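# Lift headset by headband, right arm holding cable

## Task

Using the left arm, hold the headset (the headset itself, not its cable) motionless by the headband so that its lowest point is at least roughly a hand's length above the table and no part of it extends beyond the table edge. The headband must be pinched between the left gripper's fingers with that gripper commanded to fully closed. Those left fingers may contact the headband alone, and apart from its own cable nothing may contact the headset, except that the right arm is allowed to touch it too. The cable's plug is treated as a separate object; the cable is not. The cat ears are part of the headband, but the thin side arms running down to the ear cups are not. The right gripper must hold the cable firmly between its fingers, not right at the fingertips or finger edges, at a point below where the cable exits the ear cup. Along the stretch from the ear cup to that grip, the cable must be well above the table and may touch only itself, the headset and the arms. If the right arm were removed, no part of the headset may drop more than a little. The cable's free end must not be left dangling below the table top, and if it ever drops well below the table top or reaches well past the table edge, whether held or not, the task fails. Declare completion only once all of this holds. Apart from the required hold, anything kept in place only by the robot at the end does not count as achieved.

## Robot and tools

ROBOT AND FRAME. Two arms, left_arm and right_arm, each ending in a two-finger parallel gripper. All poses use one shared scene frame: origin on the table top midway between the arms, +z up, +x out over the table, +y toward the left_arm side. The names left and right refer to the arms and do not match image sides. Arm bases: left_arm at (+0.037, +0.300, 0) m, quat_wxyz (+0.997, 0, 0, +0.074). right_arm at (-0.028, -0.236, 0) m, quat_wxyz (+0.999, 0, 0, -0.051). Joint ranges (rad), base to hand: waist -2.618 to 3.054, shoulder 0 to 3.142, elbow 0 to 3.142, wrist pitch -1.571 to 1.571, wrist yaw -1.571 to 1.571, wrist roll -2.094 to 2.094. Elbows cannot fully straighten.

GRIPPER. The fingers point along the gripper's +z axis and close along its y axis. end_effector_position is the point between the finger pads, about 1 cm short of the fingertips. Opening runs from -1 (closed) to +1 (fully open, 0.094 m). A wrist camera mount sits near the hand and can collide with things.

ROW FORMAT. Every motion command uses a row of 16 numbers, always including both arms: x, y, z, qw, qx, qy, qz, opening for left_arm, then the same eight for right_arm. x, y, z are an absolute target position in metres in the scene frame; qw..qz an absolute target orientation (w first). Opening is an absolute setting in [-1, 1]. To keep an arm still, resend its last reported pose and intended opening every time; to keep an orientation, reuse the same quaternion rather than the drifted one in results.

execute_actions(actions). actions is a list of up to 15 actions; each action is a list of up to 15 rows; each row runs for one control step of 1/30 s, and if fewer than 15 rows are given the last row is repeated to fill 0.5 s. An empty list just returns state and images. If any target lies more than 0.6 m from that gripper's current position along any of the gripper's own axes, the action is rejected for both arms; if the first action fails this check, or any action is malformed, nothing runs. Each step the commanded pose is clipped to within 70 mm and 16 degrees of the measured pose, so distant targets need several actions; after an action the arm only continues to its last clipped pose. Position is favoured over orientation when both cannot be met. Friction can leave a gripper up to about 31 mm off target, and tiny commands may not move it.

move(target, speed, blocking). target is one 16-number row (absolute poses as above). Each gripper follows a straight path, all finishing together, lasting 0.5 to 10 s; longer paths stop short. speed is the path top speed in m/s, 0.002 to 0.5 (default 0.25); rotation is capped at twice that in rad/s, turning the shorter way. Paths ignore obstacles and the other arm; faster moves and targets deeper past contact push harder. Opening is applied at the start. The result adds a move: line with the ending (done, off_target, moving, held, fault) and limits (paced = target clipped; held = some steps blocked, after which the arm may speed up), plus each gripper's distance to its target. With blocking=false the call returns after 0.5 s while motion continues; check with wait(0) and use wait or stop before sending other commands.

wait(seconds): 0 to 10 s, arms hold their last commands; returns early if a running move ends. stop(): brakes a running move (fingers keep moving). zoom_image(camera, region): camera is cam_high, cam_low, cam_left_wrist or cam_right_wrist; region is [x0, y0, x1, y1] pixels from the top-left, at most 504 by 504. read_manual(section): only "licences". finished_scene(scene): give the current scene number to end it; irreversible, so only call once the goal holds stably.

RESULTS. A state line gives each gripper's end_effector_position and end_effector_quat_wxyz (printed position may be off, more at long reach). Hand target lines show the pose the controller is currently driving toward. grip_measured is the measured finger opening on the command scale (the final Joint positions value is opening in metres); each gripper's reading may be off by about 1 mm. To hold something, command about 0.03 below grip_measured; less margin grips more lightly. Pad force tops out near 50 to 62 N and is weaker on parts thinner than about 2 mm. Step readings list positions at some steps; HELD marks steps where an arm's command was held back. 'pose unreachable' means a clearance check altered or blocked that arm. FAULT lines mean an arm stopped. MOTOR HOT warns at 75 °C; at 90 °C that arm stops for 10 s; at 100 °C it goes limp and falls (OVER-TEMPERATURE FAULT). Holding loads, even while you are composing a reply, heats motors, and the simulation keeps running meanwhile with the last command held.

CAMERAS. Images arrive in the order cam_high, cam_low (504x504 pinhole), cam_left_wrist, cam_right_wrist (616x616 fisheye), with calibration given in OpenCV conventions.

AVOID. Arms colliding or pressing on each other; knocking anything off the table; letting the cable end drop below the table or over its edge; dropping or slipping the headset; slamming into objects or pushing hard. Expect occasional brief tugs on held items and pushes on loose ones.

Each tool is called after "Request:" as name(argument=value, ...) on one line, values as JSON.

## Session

Request:
execute_actions(actions=[])

Scene clock: 0.00 s.
left_arm: end_effector_position=(+0.5133, +0.6613, +0.3089) grip_measured=+1.000 end_effector_quat_wxyz=(+0.701, -0.255, +0.631, -0.213) | right_arm: end_effector_position=(+0.4221, +0.0896, +0.1523) grip_measured=+1.000 end_effector_quat_wxyz=(+0.288, -0.253, +0.904, +0.188)
Joint positions: left_arm=[ 0.7    2.053  1.58   0.574  0.756 -0.748  0.094] | right_arm=[ 0.673  2.079  1.827 -0.635 -0.179  0.09   0.094]
Joint velocities: left_arm=[-0.007 -0.007 -0.002 -0.037 -0.081 -0.007  0.   ] | right_arm=[-0.007 -0.002  0.012  0.037  0.051 -0.007  0.   ]
Motor temperatures (°C, as the motors report them): left_arm=[18 24 32 28 22 21] | right_arm=[22 31 24 22 21 20]
Hand target (left_arm): +0.513, +0.661, +0.309; +0.701, -0.255, +0.631, -0.213
Hand target (right_arm): +0.422, +0.090, +0.152; +0.288, -0.253, +0.904, +0.188
camera_calibration (this result's frames):
cam_left_wrist: T_world_to_cam=[[0.0428655, -0.600277, 0.798642, 0.14056], [-0.576144, -0.667923, -0.471102, 0.913769], [0.816223, -0.439939, -0.374477, 0.0932343], [0, 0, 0, 1]] pos_world=[0.444338, 0.73572, 0.353136]
cam_right_wrist: T_world_to_cam=[[0.458179, -0.865218, -0.203642, -0.0928432], [-0.888766, -0.449268, -0.0908423, 0.467634], [-0.0128914, 0.222612, -0.974822, 0.259722], [0, 0, 0, 1]] pos_world=[0.461505, 0.0719465, 0.276757]

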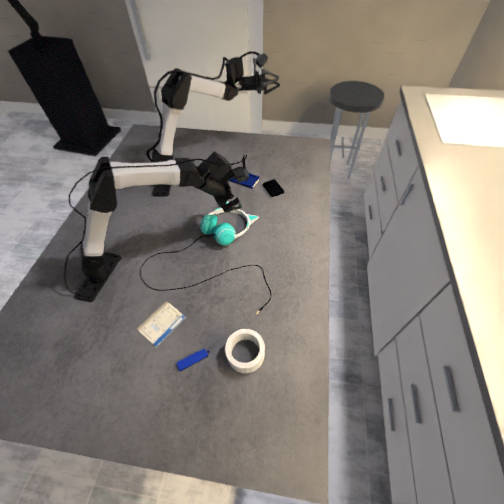

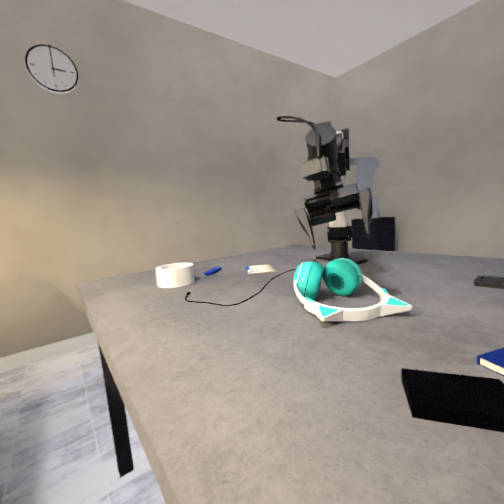

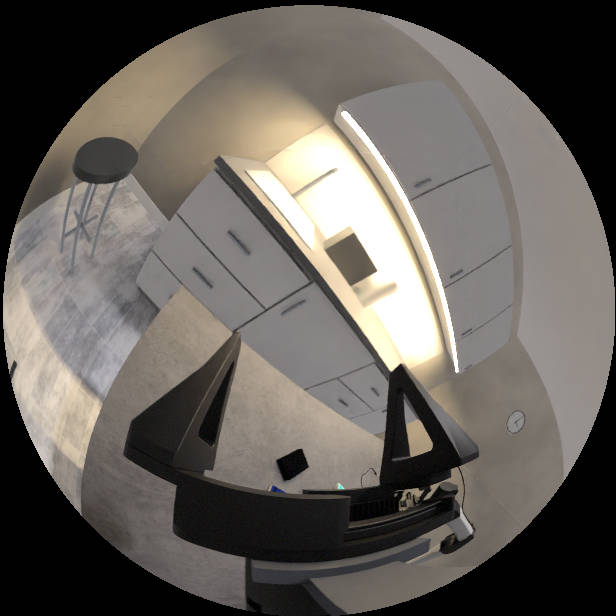

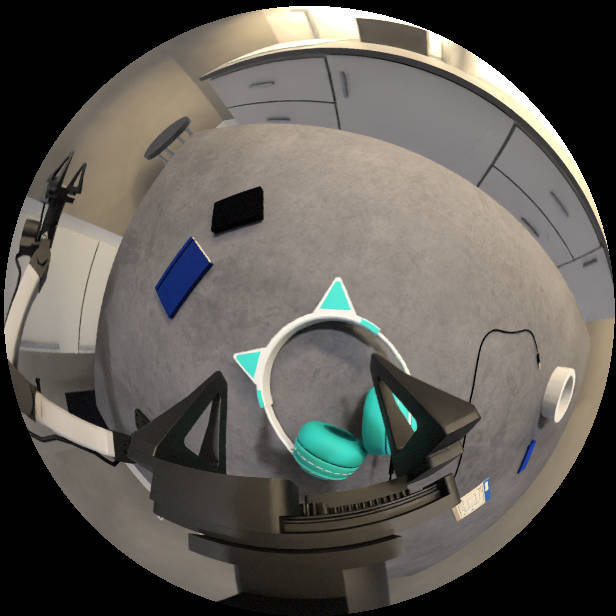

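Request:
move(target=[0.430,0.146,0.12,0,0.242,0.970,0,1, 0.22,-0.11,0.20,0.557,-0.197,0.796,0.138,1], speed=0.35)

Scene clock: 22.57 s.
left_arm: end_effector_position=(+0.4260, +0.1433, +0.1247) grip_measured=+1.000 end_effector_quat_wxyz=(+0.001, +0.261, +0.965, +0.005) | right_arm: end_effector_position=(+0.2195, -0.1060, +0.2019) grip_measured=+1.000 end_effector_quat_wxyz=(+0.554, -0.197, +0.797, +0.141)
Joint positions: left_arm=[-0.535  2.175  2.093 -1.488 -0.011  0.139  0.094] | right_arm=[ 0.573  0.572  0.454 -0.236 -0.02  -0.     0.094]
Joint velocities: left_arm=[-0.012 -0.012 -0.012 -0.051 -0.081 -0.037  0.   ] | right_arm=[ 0.017  0.012 -0.002  0.037 -0.022 -0.007  0.   ]
Motor temperatures (°C, as the motors report them): left_arm=[18 32 35 31 22 21] | right_arm=[22 36 26 25 21 20]
Hand target (left_arm): +0.427, +0.146, +0.124; -0.004, +0.255, +0.967, +0.012
Hand target (right_arm): +0.219, -0.108, +0.200; +0.557, -0.197, +0.795, +0.139
Off the commanded pose (left_arm): 0.007 m, 2 deg.
Off the commanded pose (right_arm): 0.004 m, 1 deg.
move: done
camera_calibration (this result's frames):
cam_left_wrist: T_world_to_cam=[[-0.277658, -0.958915, -0.0582124, 0.275246], [-0.72826, 0.170578, 0.663732, 0.233816], [-0.626532, 0.226684, -0.745702, 0.433046], [0, 0, 0, 1]] pos_world=[0.51802, 0.125889, 0.183755]
cam_right_wrist: T_world_to_cam=[[0.377637, -0.922527, -0.0795935, -0.172605], [-0.754229, -0.256598, -0.604397, 0.298744], [0.537148, 0.288274, -0.792698, 0.198362], [0, 0, 0, 1]] pos_world=[0.183954, -0.139758, 0.324063]

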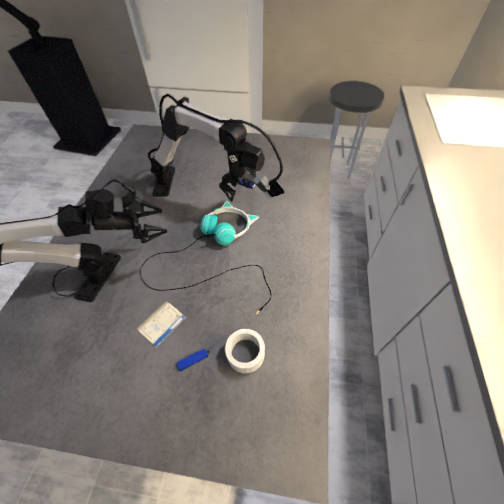

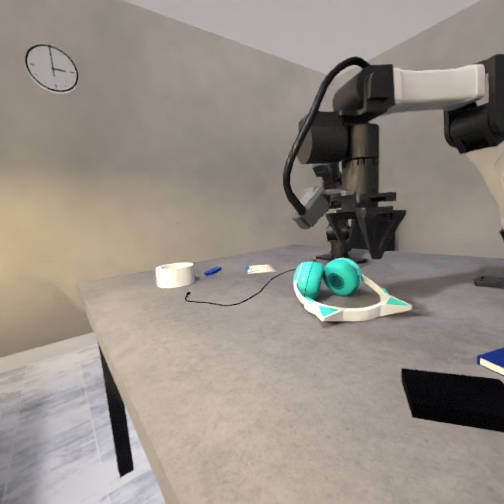

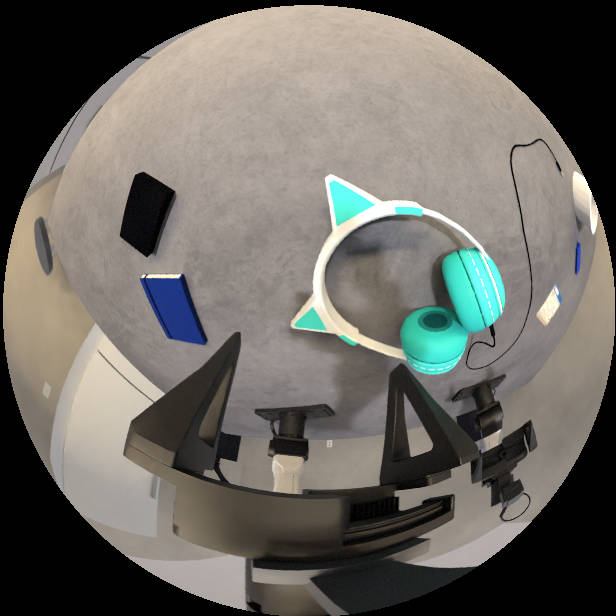

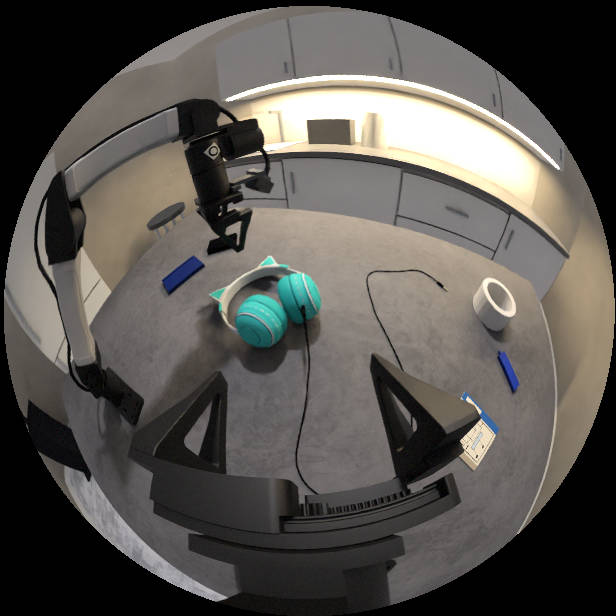

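Request:
move(target=[0.430,0.146,-0.002,0,0.242,0.970,0,1, 0.22,-0.11,0.20,0.557,-0.197,0.796,0.138,1], speed=0.12)

Scene clock: 30.53 s.
left_arm: end_effector_position=(+0.4292, +0.1440, +0.0069) grip_measured=+1.000 end_effector_quat_wxyz=(+0.005, +0.251, +0.968, +0.004) | right_arm: end_effector_position=(+0.2202, -0.1081, +0.2009) grip_measured=+1.000 end_effector_quat_wxyz=(+0.552, -0.197, +0.798, +0.139)
Joint positions: left_arm=[-0.53   2.212  1.682 -1.031 -0.01   0.124  0.094] | right_arm=[ 0.559  0.572  0.454 -0.24  -0.03  -0.006  0.094]
Joint velocities: left_arm=[-0.002 -0.007 -0.007  0.066  0.037  0.022  0.   ] | right_arm=[ 0.002 -0.012 -0.007  0.022  0.022 -0.081  0.   ]
Motor temperatures (°C, as the motors report them): left_arm=[18 33 36 30 22 21] | right_arm=[22 35 26 26 21 20]
Hand target (left_arm): +0.428, +0.147, -0.002; -0.000, +0.242, +0.970, +0.000
Hand target (right_arm): +0.220, -0.110, +0.200; +0.557, -0.197, +0.795, +0.138
Off the commanded pose (left_arm): 0.009 m, 1 deg.
Off the commanded pose (right_arm): 0.002 m, 1 deg.
move: done
camera_calibration (this result's frames):
cam_left_wrist: T_world_to_cam=[[-0.257425, -0.964673, -0.0560208, 0.262112], [-0.73658, 0.158373, 0.657547, 0.319607], [-0.625446, 0.210533, -0.751328, 0.349], [0, 0, 0, 1]] pos_world=[0.521171, 0.12876, 0.06674]
cam_right_wrist: T_world_to_cam=[[0.375192, -0.923722, -0.0772627, -0.174837], [-0.756488, -0.256962, -0.601412, 0.297983], [0.535684, 0.284093, -0.795194, 0.198223], [0, 0, 0, 1]] pos_world=[0.184833, -0.141245, 0.323328]

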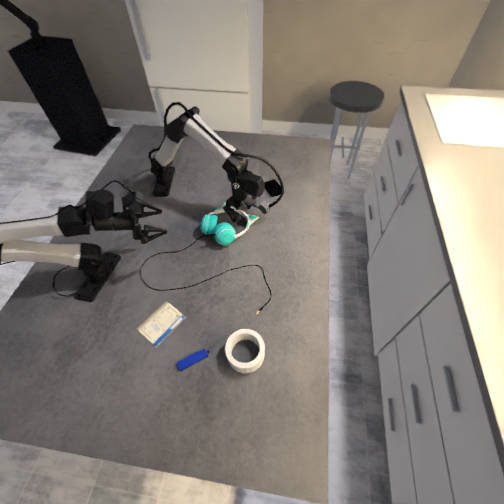

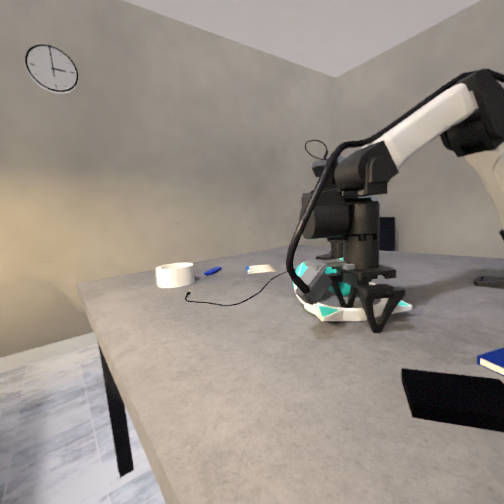

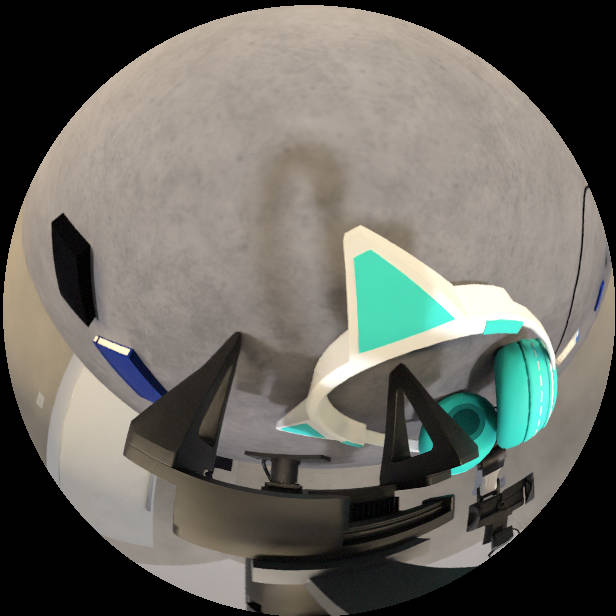

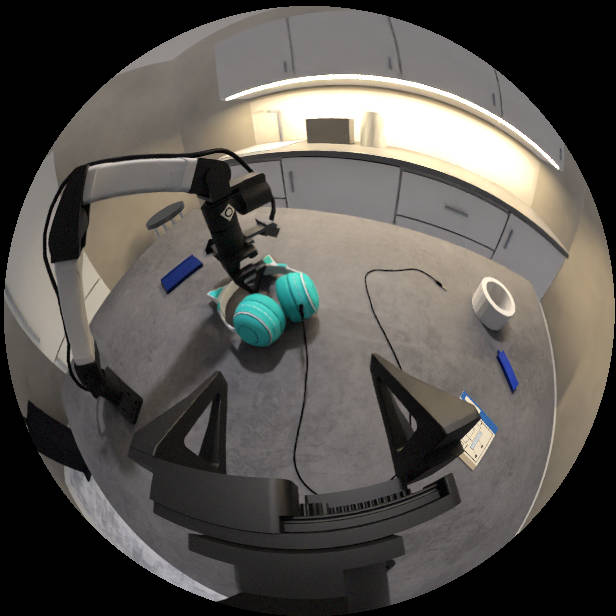

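Good; close.

Request:
move(target=[0.429,0.144,0.006,0,0.242,0.970,0,-1, 0.22,-0.11,0.20,0.557,-0.197,0.796,0.138,1], speed=0.05)

Scene clock: 36.67 s.
left_arm: end_effector_position=(+0.4267, +0.1402, +0.0098) grip_measured=-0.816 end_effector_quat_wxyz=(+0.004, +0.251, +0.968, -0.010) | right_arm: end_effector_position=(+0.2199, -0.1081, +0.2003) grip_measured=+1.000 end_effector_quat_wxyz=(+0.551, -0.197, +0.799, +0.139)
Joint positions: left_arm=[-0.529  2.205  1.682 -1.038  0.018  0.126  0.009] | right_arm=[ 0.559  0.572  0.454 -0.243 -0.03  -0.007  0.094]
Joint velocities: left_arm=[-0.012  0.007 -0.007 -0.007 -0.051  0.007  0.001] | right_arm=[ 0.002 -0.002  0.012  0.022  0.081  0.037  0.   ]
Motor temperatures (°C, as the motors report them): left_arm=[18 34 35 30 22 21] | right_arm=[22 34 27 26 21 20]
Hand target (left_arm): +0.429, +0.144, +0.006; +0.000, +0.242, +0.970, -0.000
Hand target (right_arm): +0.220, -0.110, +0.200; +0.556, -0.197, +0.795, +0.138
Off the commanded pose (left_arm): 0.006 m, 2 deg.
Off the commanded pose (right_arm): 0.002 m, 1 deg.
move: done
camera_calibration (this result's frames):
cam_left_wrist: T_world_to_cam=[[-0.259217, -0.965402, -0.028375, 0.258558], [-0.729735, 0.176524, 0.66055, 0.310938], [-0.632687, 0.191932, -0.750246, 0.356095], [0, 0, 0, 1]] pos_world=[0.519222, 0.126378, 0.0691056]
cam_right_wrist: T_world_to_cam=[[0.375469, -0.923643, -0.0768525, -0.174971], [-0.757735, -0.258159, -0.599327, 0.29715], [0.533724, 0.283262, -0.796807, 0.198539], [0, 0, 0, 1]] pos_world=[0.184891, -0.141138, 0.32284]

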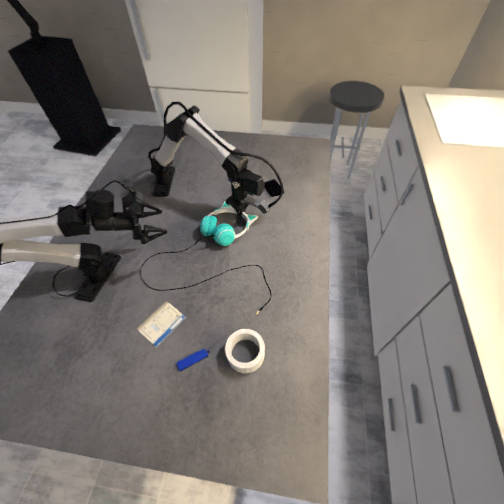

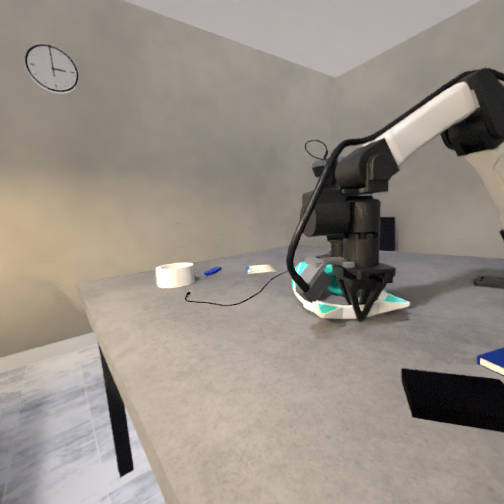

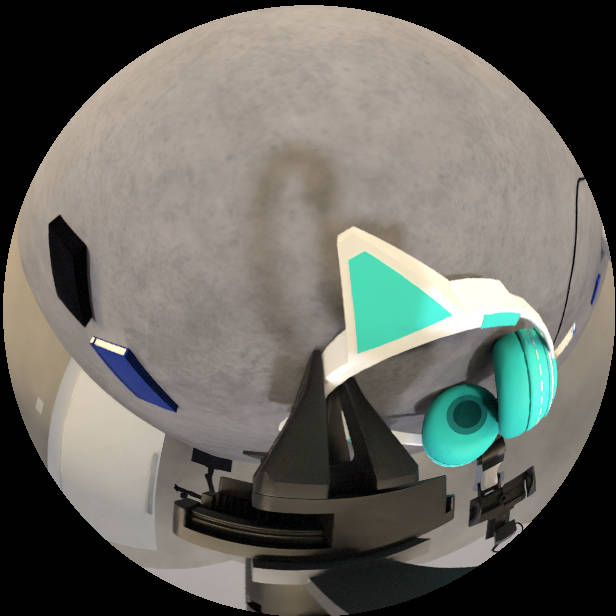

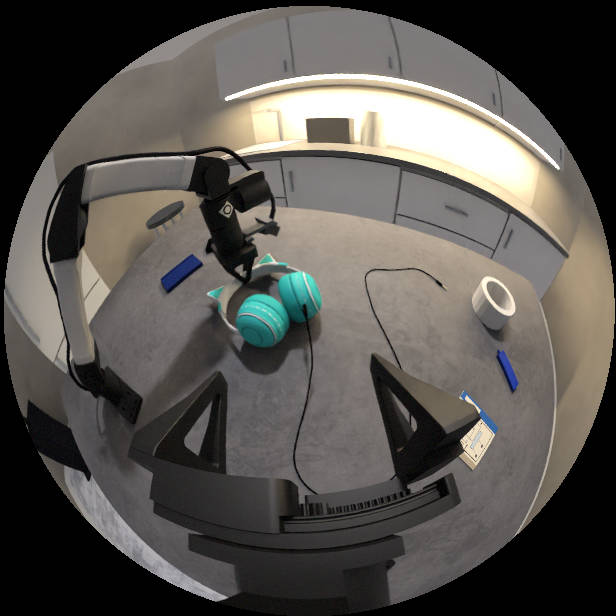

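Lift.

Request:
move(target=[0.427,0.140,0.12,0,0.242,0.970,0,-1, 0.22,-0.11,0.20,0.557,-0.197,0.796,0.138,1], speed=0.1)

Scene clock: 40.93 s.
left_arm: end_effector_position=(+0.4307, +0.1458, +0.1115) grip_measured=-0.826 end_effector_quat_wxyz=(-0.004, +0.243, +0.970, +0.011) | right_arm: end_effector_position=(+0.2197, -0.1082, +0.1996) grip_measured=+1.000 end_effector_quat_wxyz=(+0.550, -0.198, +0.799, +0.139)
Joint positions: left_arm=[-0.529  2.197  2.077 -1.46  -0.021  0.109  0.008] | right_arm=[ 0.559  0.572  0.454 -0.246 -0.03  -0.007  0.094]
Joint velocities: left_arm=[-0.012  0.022 -0.017 -0.095  0.066 -0.051 -0.001] | right_arm=[-0.022 -0.002  0.012 -0.037 -0.081 -0.081  0.   ]
Motor temperatures (°C, as the motors report them): left_arm=[18 35 36 29 22 21] | right_arm=[22 33 27 27 21 20]
Hand target (left_arm): +0.429, +0.139, +0.120; +0.000, +0.242, +0.970, -0.000
Hand target (right_arm): +0.220, -0.110, +0.200; +0.556, -0.197, +0.795, +0.138
Off the commanded pose (left_arm): 0.011 m, 1 deg.
Off the commanded pose (right_arm): 0.002 m, 1 deg.
move: off_target (left_arm)
camera_calibration (this result's frames):
cam_left_wrist: T_world_to_cam=[[-0.243194, -0.967458, -0.0698674, 0.265975], [-0.729634, 0.134998, 0.670381, 0.250635], [-0.639133, 0.21401, -0.738721, 0.432136], [0, 0, 0, 1]] pos_world=[0.523747, 0.131003, 0.16979]
cam_right_wrist: T_world_to_cam=[[0.375259, -0.923746, -0.0766357, -0.175052], [-0.759372, -0.258964, -0.596901, 0.296306], [0.531539, 0.282188, -0.798646, 0.198872], [0, 0, 0, 1]] pos_world=[0.184988, -0.14109, 0.322279]

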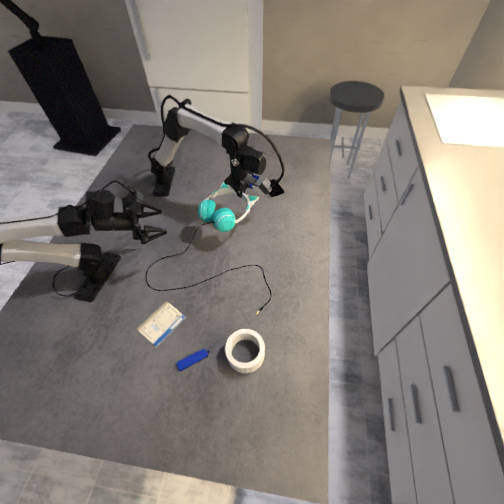

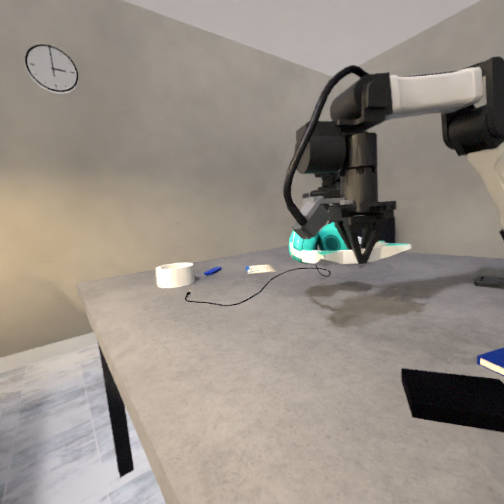

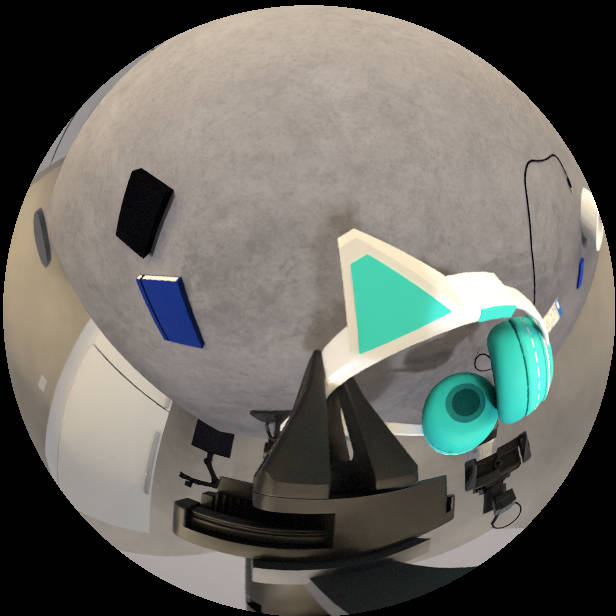

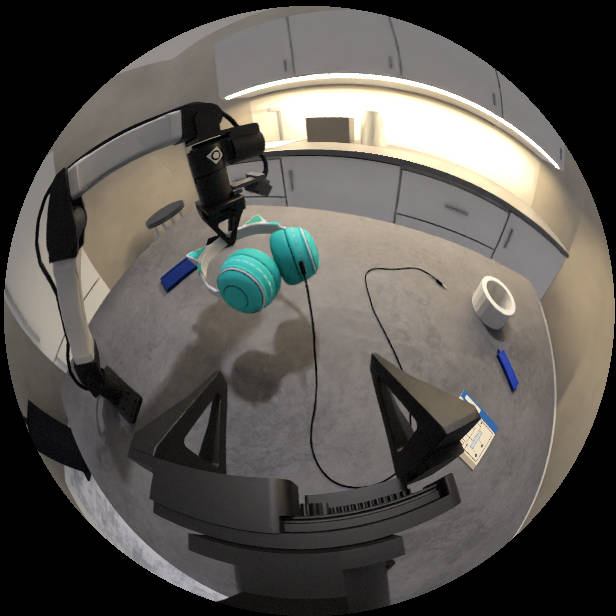

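Held. Now to the hanging pose.

Request:
move(target=[0.40,0.01,0.47,0.5,0.5,0.5,0.5,-1, 0.22,-0.11,0.20,0.557,-0.197,0.796,0.138,1], speed=0.2)

Scene clock: 50.13 s.
left_arm: end_effector_position=(+0.4094, +0.0019, +0.4501) grip_measured=-0.826 end_effector_quat_wxyz=(+0.464, +0.517, +0.501, +0.516) | right_arm: end_effector_position=(+0.2193, -0.1084, +0.1986) grip_measured=+1.000 end_effector_quat_wxyz=(+0.549, -0.198, +0.801, +0.138)
Joint positions: left_arm=[-1.136  1.7    1.81  -0.18  -1.026  1.579  0.008] | right_arm=[ 0.559  0.572  0.454 -0.25  -0.03  -0.007  0.094]
Joint velocities: left_arm=[-0.007 -0.002 -0.007 -0.066 -0.066 -0.007  0.   ] | right_arm=[-0.017 -0.007 -0.002 -0.051  0.081  0.007  0.   ]
Motor temperatures (°C, as the motors report them): left_arm=[18 36 36 30 22 21] | right_arm=[22 32 27 28 21 20]
Hand target (left_arm): +0.404, +0.006, +0.467; +0.490, +0.496, +0.502, +0.511
Hand target (right_arm): +0.220, -0.110, +0.200; +0.556, -0.197, +0.795, +0.138
Off the commanded pose (left_arm): 0.023 m, 5 deg.
Off the commanded pose (right_arm): 0.002 m, 1 deg.
move: off_target (left_arm)
camera_calibration (this result's frames):
cam_left_wrist: T_world_to_cam=[[0.017925, -0.174063, -0.984571, 0.448441], [-0.699006, 0.701906, -0.136816, 0.377239], [0.714891, 0.690674, -0.109089, -0.139233], [0, 0, 0, 1]] pos_world=[0.35519, -0.0905647, 0.477945]
cam_right_wrist: T_world_to_cam=[[0.375111, -0.923861, -0.0759835, -0.175261], [-0.761478, -0.260358, -0.593603, 0.295093], [0.528623, 0.280527, -0.801163, 0.199285], [0, 0, 0, 1]] pos_world=[0.185103, -0.140992, 0.321511]

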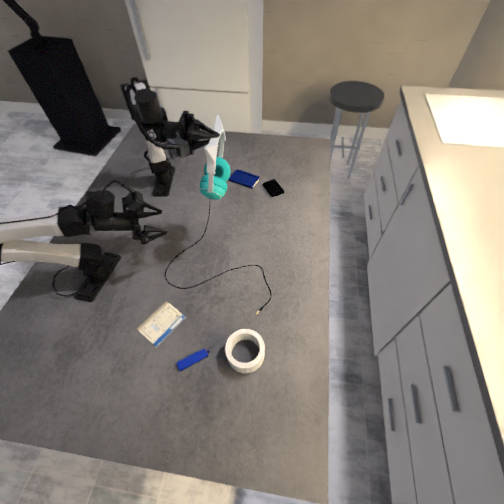

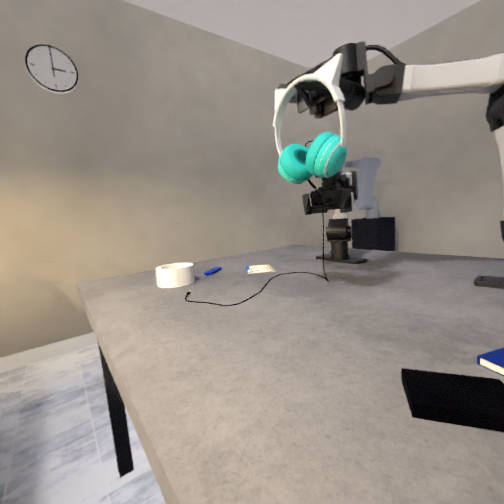

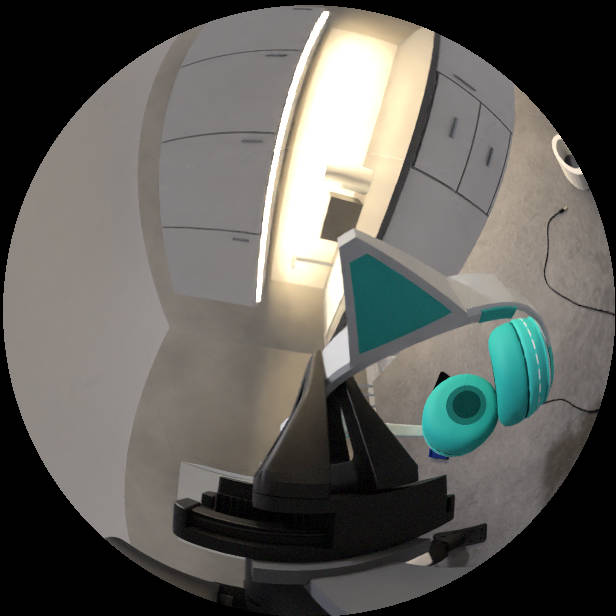

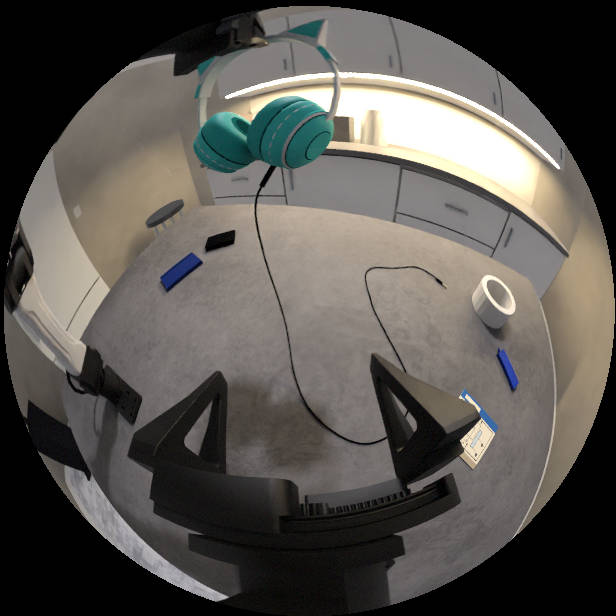

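Request:
move(target=[0.40,0.01,0.47,0.5,0.5,0.5,0.5,-1, 0.30,-0.04,0.135,0.557,-0.197,0.796,0.138,1], speed=0.15)

Scene clock: 67.17 s.
left_arm: end_effector_position=(+0.4039, +0.0057, +0.4561) grip_measured=-0.826 end_effector_quat_wxyz=(+0.473, +0.521, +0.496, +0.508) | right_arm: end_effector_position=(+0.2971, -0.0458, +0.1258) grip_measured=+1.000 end_effector_quat_wxyz=(+0.543, -0.200, +0.805, +0.132)
Joint positions: left_arm=[-1.136  1.668  1.796 -0.194 -0.998  1.576  0.008] | right_arm=[0.666 1.281 0.411 0.485 0.076 0.026 0.094]
Joint velocities: left_arm=[-0.017 -0.007  0.012  0.037  0.022 -0.022 -0.   ] | right_arm=[ 0.002 -0.012 -0.017  0.022 -0.022 -0.007  0.   ]
Motor temperatures (°C, as the motors report them): left_arm=[18 37 36 34 22 21] | right_arm=[22 31 28 29 21 20]
Hand target (left_arm): +0.400, +0.010, +0.470; +0.499, +0.501, +0.501, +0.500
Hand target (right_arm): +0.301, -0.040, +0.135; +0.556, -0.197, +0.796, +0.138
Off the commanded pose (left_arm): 0.015 m, 4 deg.
Off the commanded pose (right_arm): 0.011 m, 2 deg.
move: off_target (left_arm, right_arm)
camera_calibration (this result's frames):
cam_left_wrist: T_world_to_cam=[[0.0141901, -0.183364, -0.982943, 0.455943], [-0.679184, 0.719692, -0.144061, 0.36675], [0.733831, 0.669643, -0.114326, -0.142378], [0, 0, 0, 1]] pos_world=[0.347102, -0.0850008, 0.484723]
cam_right_wrist: T_world_to_cam=[[0.370667, -0.926416, -0.0660291, -0.152166], [-0.768444, -0.265978, -0.582021, 0.327683], [0.521631, 0.266476, -0.810488, 0.0848702], [0, 0, 0, 1]] pos_world=[0.263938, -0.0764284, 0.249458]

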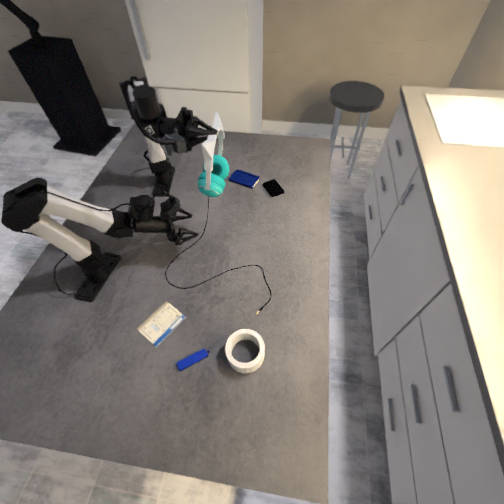

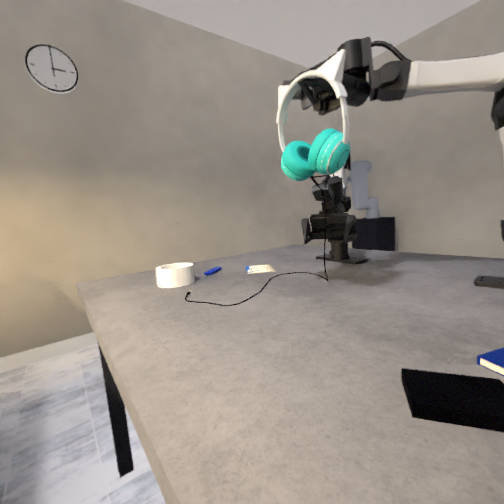

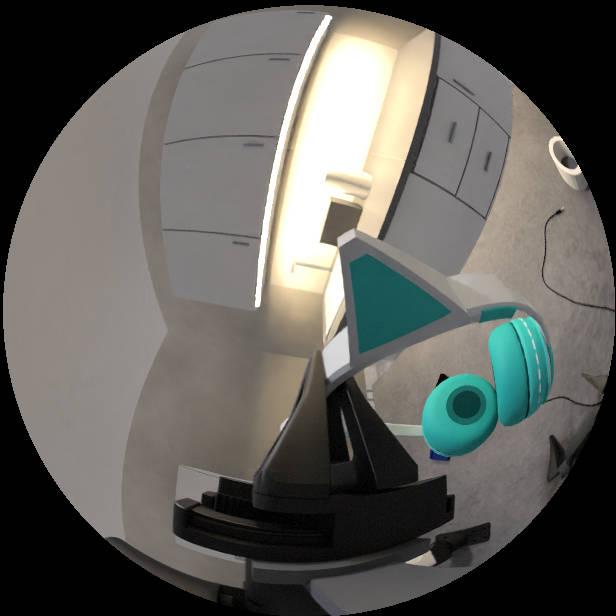

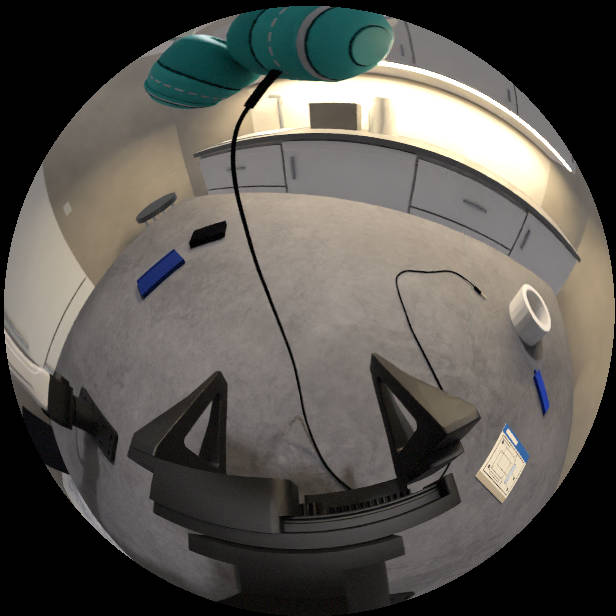

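Request:
move(target=[0.40,0.01,0.47,0.5,0.5,0.5,0.5,-1, 0.345,-0.018,0.115,0.557,-0.197,0.796,0.138,1], speed=0.08)

Scene clock: 72.07 s.
left_arm: end_effector_position=(+0.4038, +0.0058, +0.4540) grip_measured=-0.826 end_effector_quat_wxyz=(+0.469, +0.525, +0.496, +0.508) | right_arm: end_effector_position=(+0.3342, -0.0208, +0.1017) grip_measured=+1.000 end_effector_quat_wxyz=(+0.538, -0.203, +0.807, +0.134)
Joint positions: left_arm=[-1.136  1.668  1.796 -0.207 -0.998  1.573  0.008] | right_arm=[0.666 1.565 0.525 0.643 0.068 0.026 0.094]
Joint velocities: left_arm=[ 0.022  0.017 -0.022 -0.081  0.051  0.022  0.   ] | right_arm=[-0.012 -0.002 -0.012 -0.037  0.066 -0.037  0.   ]
Motor temperatures (°C, as the motors report them): left_arm=[18 37 36 34 22 21] | right_arm=[22 30 28 29 21 20]
Hand target (left_arm): +0.400, +0.010, +0.470; +0.499, +0.500, +0.501, +0.499
Hand target (right_arm): +0.345, -0.019, +0.115; +0.556, -0.197, +0.795, +0.138
Off the commanded pose (left_arm): 0.017 m, 5 deg.
Off the commanded pose (right_arm): 0.017 m, 3 deg.
move: off_target (left_arm, right_arm)
camera_calibration (this result's frames):
cam_left_wrist: T_world_to_cam=[[0.00742151, -0.175269, -0.984493, 0.457295], [-0.680205, 0.720772, -0.133447, 0.361887], [0.732984, 0.670647, -0.11387, -0.142512], [0, 0, 0, 1]] pos_world=[0.347223, -0.0851129, 0.482269]
cam_right_wrist: T_world_to_cam=[[0.376426, -0.924037, -0.0667722, -0.146143], [-0.773207, -0.273643, -0.572076, 0.349263], [0.510348, 0.266973, -0.817478, 0.0437946], [0, 0, 0, 1]] pos_world=[0.302714, -0.0511599, 0.225848]

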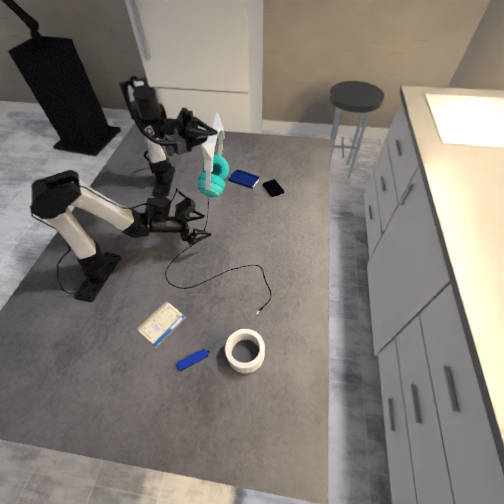

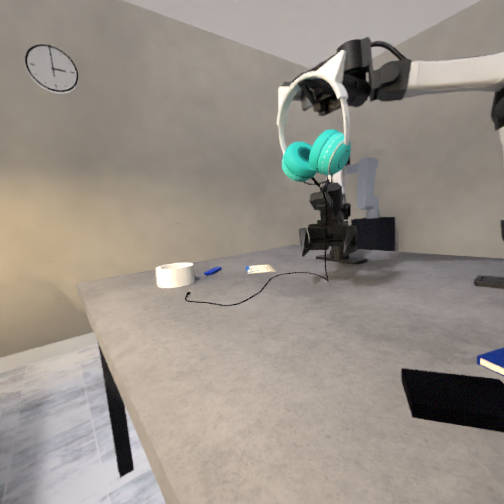

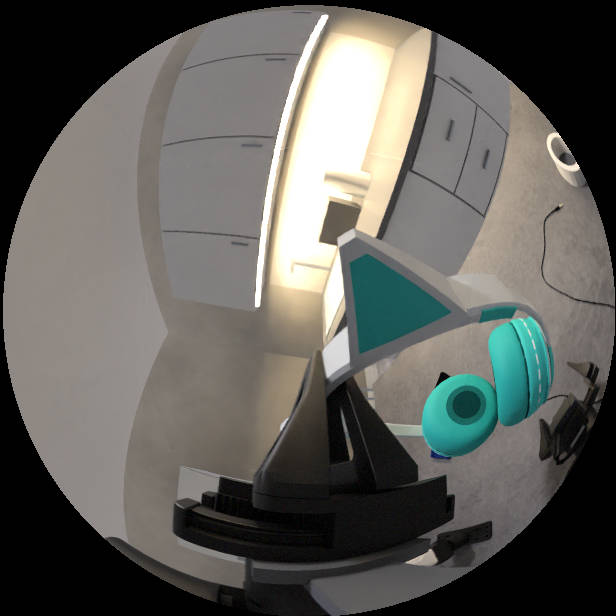

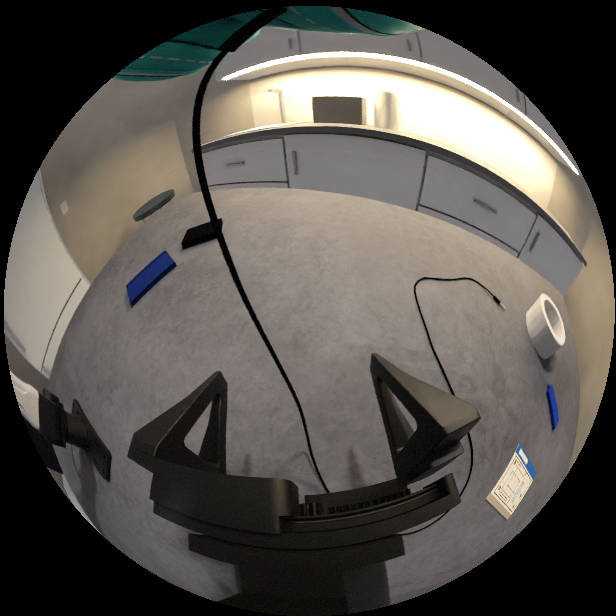

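The cable now runs between the fingers. Close.

Request:
move(target=[0.40,0.01,0.47,0.5,0.5,0.5,0.5,-1, 0.334,-0.021,0.102,0.538,-0.203,0.807,0.134,-1], speed=0.08)

Request:
zoom_image(camera="cam_low", region=[270, 130, 390, 290])

Scene clock: 77.30 s.
left_arm: end_effector_position=(+0.4038, +0.0057, +0.4535) grip_measured=-0.826 end_effector_quat_wxyz=(+0.469, +0.526, +0.495, +0.508) | right_arm: end_effector_position=(+0.3338, -0.0210, +0.1005) grip_measured=-0.972 end_effector_quat_wxyz=(+0.536, -0.203, +0.809, +0.133)
Joint positions: left_arm=[-1.136  1.668  1.796 -0.21  -0.998  1.573  0.008] | right_arm=[0.666 1.565 0.525 0.638 0.068 0.026 0.001]
Joint velocities: left_arm=[ 0.007  0.007  0.007  0.022  0.037 -0.066  0.   ] | right_arm=[ 0.002  0.007 -0.002 -0.037  0.022 -0.037 -0.   ]
Motor temperatures (°C, as the motors report them): left_arm=[18 36 37 35 22 21] | right_arm=[22 31 29 29 21 20]
Hand target (left_arm): +0.400, +0.010, +0.470; +0.499, +0.501, +0.501, +0.499
Hand target (right_arm): +0.334, -0.021, +0.102; +0.538, -0.203, +0.807, +0.134
Off the commanded pose (left_arm): 0.017 m, 5 deg.
Off the commanded pose (right_arm): 0.001 m, 0 deg.
move: off_target (left_arm)
camera_calibration (this result's frames):
cam_left_wrist: T_world_to_cam=[[0.00589834, -0.173842, -0.984756, 0.457573], [-0.680152, 0.721201, -0.13139, 0.360883], [0.733048, 0.670558, -0.113985, -0.142498], [0, 0, 0, 1]] pos_world=[0.347214, -0.0851699, 0.481771]
cam_right_wrist: T_world_to_cam=[[0.376148, -0.924213, -0.0659008, -0.146299], [-0.775596, -0.275153, -0.568103, 0.348609], [0.506916, 0.264803, -0.820315, 0.0445351], [0, 0, 0, 1]] pos_world=[0.302835, -0.0510836, 0.224938]

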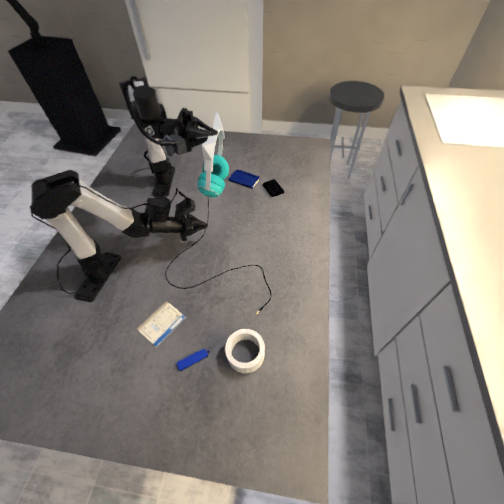

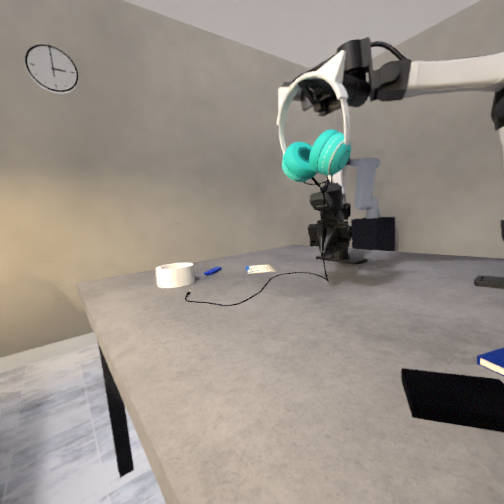

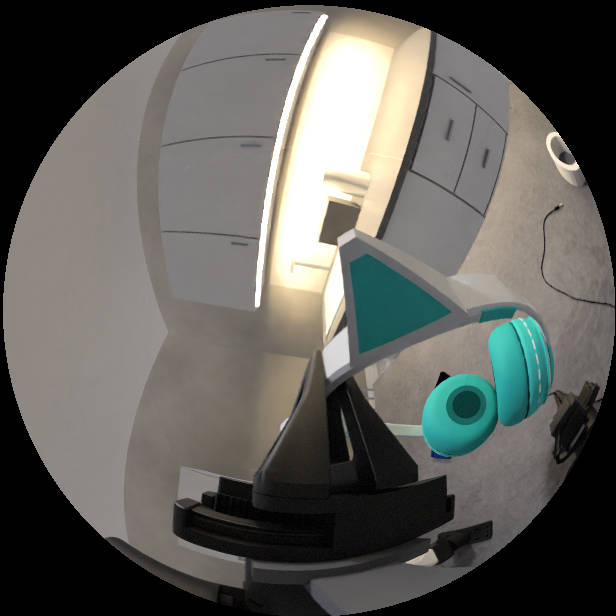

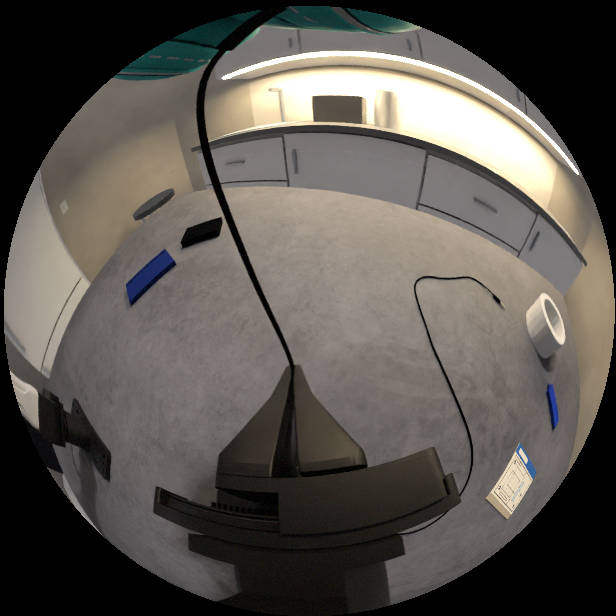

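Region (270, 130, 390, 290) of cam_low's 504x504 image, scaled by 3.150, with more detail than that image has; it fills the left 378 columns of this view, and the rest is white.

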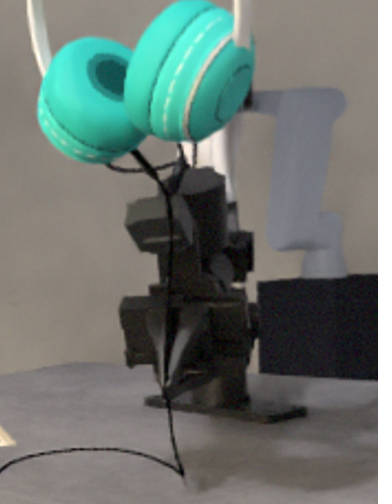

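Request:
move(target=[0.40,0.01,0.47,0.5,0.5,0.5,0.5,-1, 0.32,-0.03,0.12,0.538,-0.203,0.807,0.134,-1], speed=0.05)

Scene clock: 83.87 s.
left_arm: end_effector_position=(+0.4038, +0.0057, +0.4536) grip_measured=-0.826 end_effector_quat_wxyz=(+0.469, +0.526, +0.496, +0.508) | right_arm: end_effector_position=(+0.3254, -0.0263, +0.1222) grip_measured=-0.972 end_effector_quat_wxyz=(+0.539, -0.202, +0.806, +0.134)
Joint positions: left_arm=[-1.136  1.668  1.796 -0.209 -0.998  1.573  0.008] | right_arm=[0.666 1.449 0.525 0.531 0.068 0.026 0.001]
Joint velocities: left_arm=[-0.002 -0.007 -0.002  0.11  -0.051 -0.066 -0.   ] | right_arm=[ 0.002 -0.002  0.017 -0.007  0.022  0.066 -0.   ]
Motor temperatures (°C, as the motors report them): left_arm=[18 36 37 36 22 21] | right_arm=[22 31 29 29 21 20]
Hand target (left_arm): +0.400, +0.010, +0.470; +0.499, +0.501, +0.501, +0.499
Hand target (right_arm): +0.320, -0.030, +0.120; +0.538, -0.203, +0.807, +0.134
Off the commanded pose (left_arm): 0.017 m, 5 deg.
Off the commanded pose (right_arm): 0.007 m, 0 deg.
move: off_target (left_arm)
camera_calibration (this result's frames):
cam_left_wrist: T_world_to_cam=[[0.00610488, -0.174156, -0.984699, 0.457528], [-0.680124, 0.721159, -0.131762, 0.361054], [0.733072, 0.670522, -0.114045, -0.142473], [0, 0, 0, 1]] pos_world=[0.347211, -0.0851652, 0.481852]
cam_right_wrist: T_world_to_cam=[[0.376664, -0.923887, -0.0675083, -0.146578], [-0.771171, -0.272356, -0.575427, 0.352494], [0.513244, 0.268803, -0.815062, 0.065371], [0, 0, 0, 1]] pos_world=[0.293492, -0.0569892, 0.246221]

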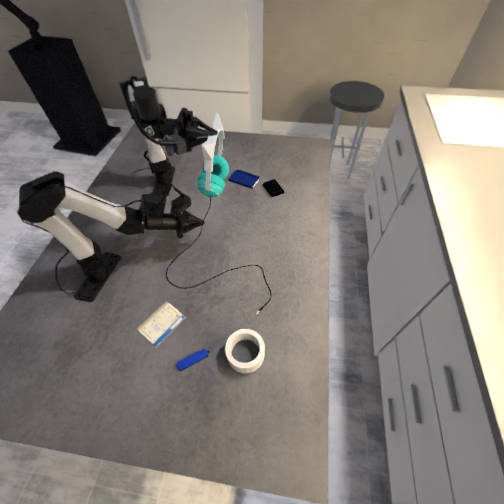

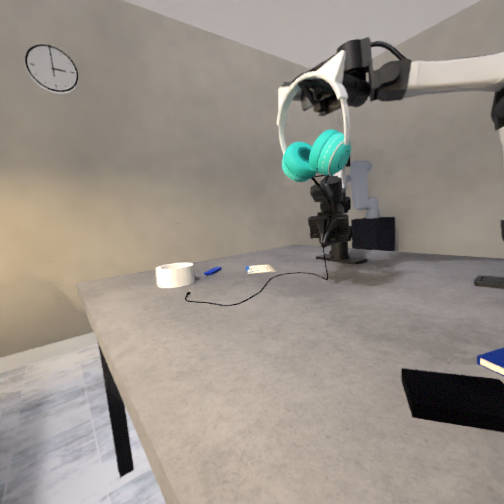

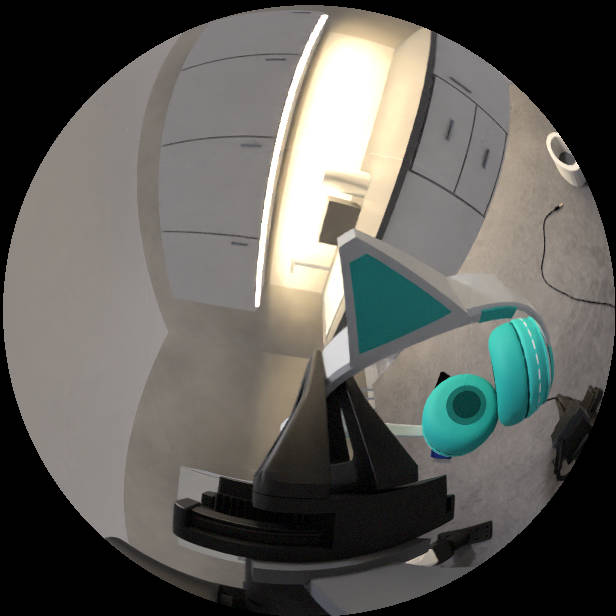

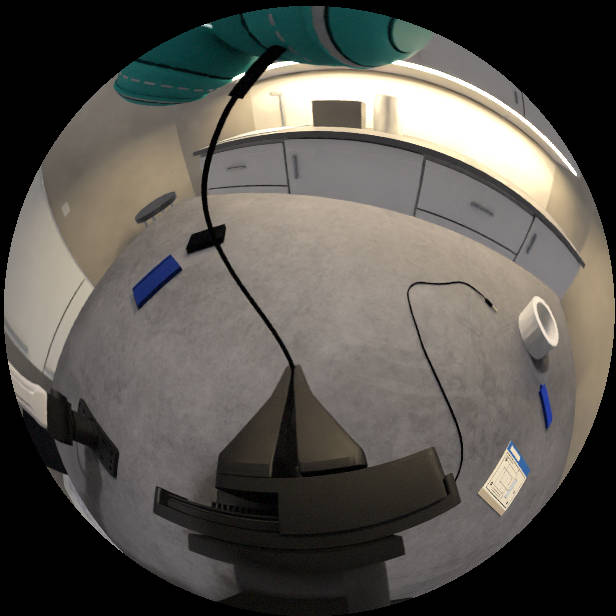

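The cable followed the gripper, so the grip holds. Done.

Request:
finished_scene(scene=2)

The scene is finished: the task was done.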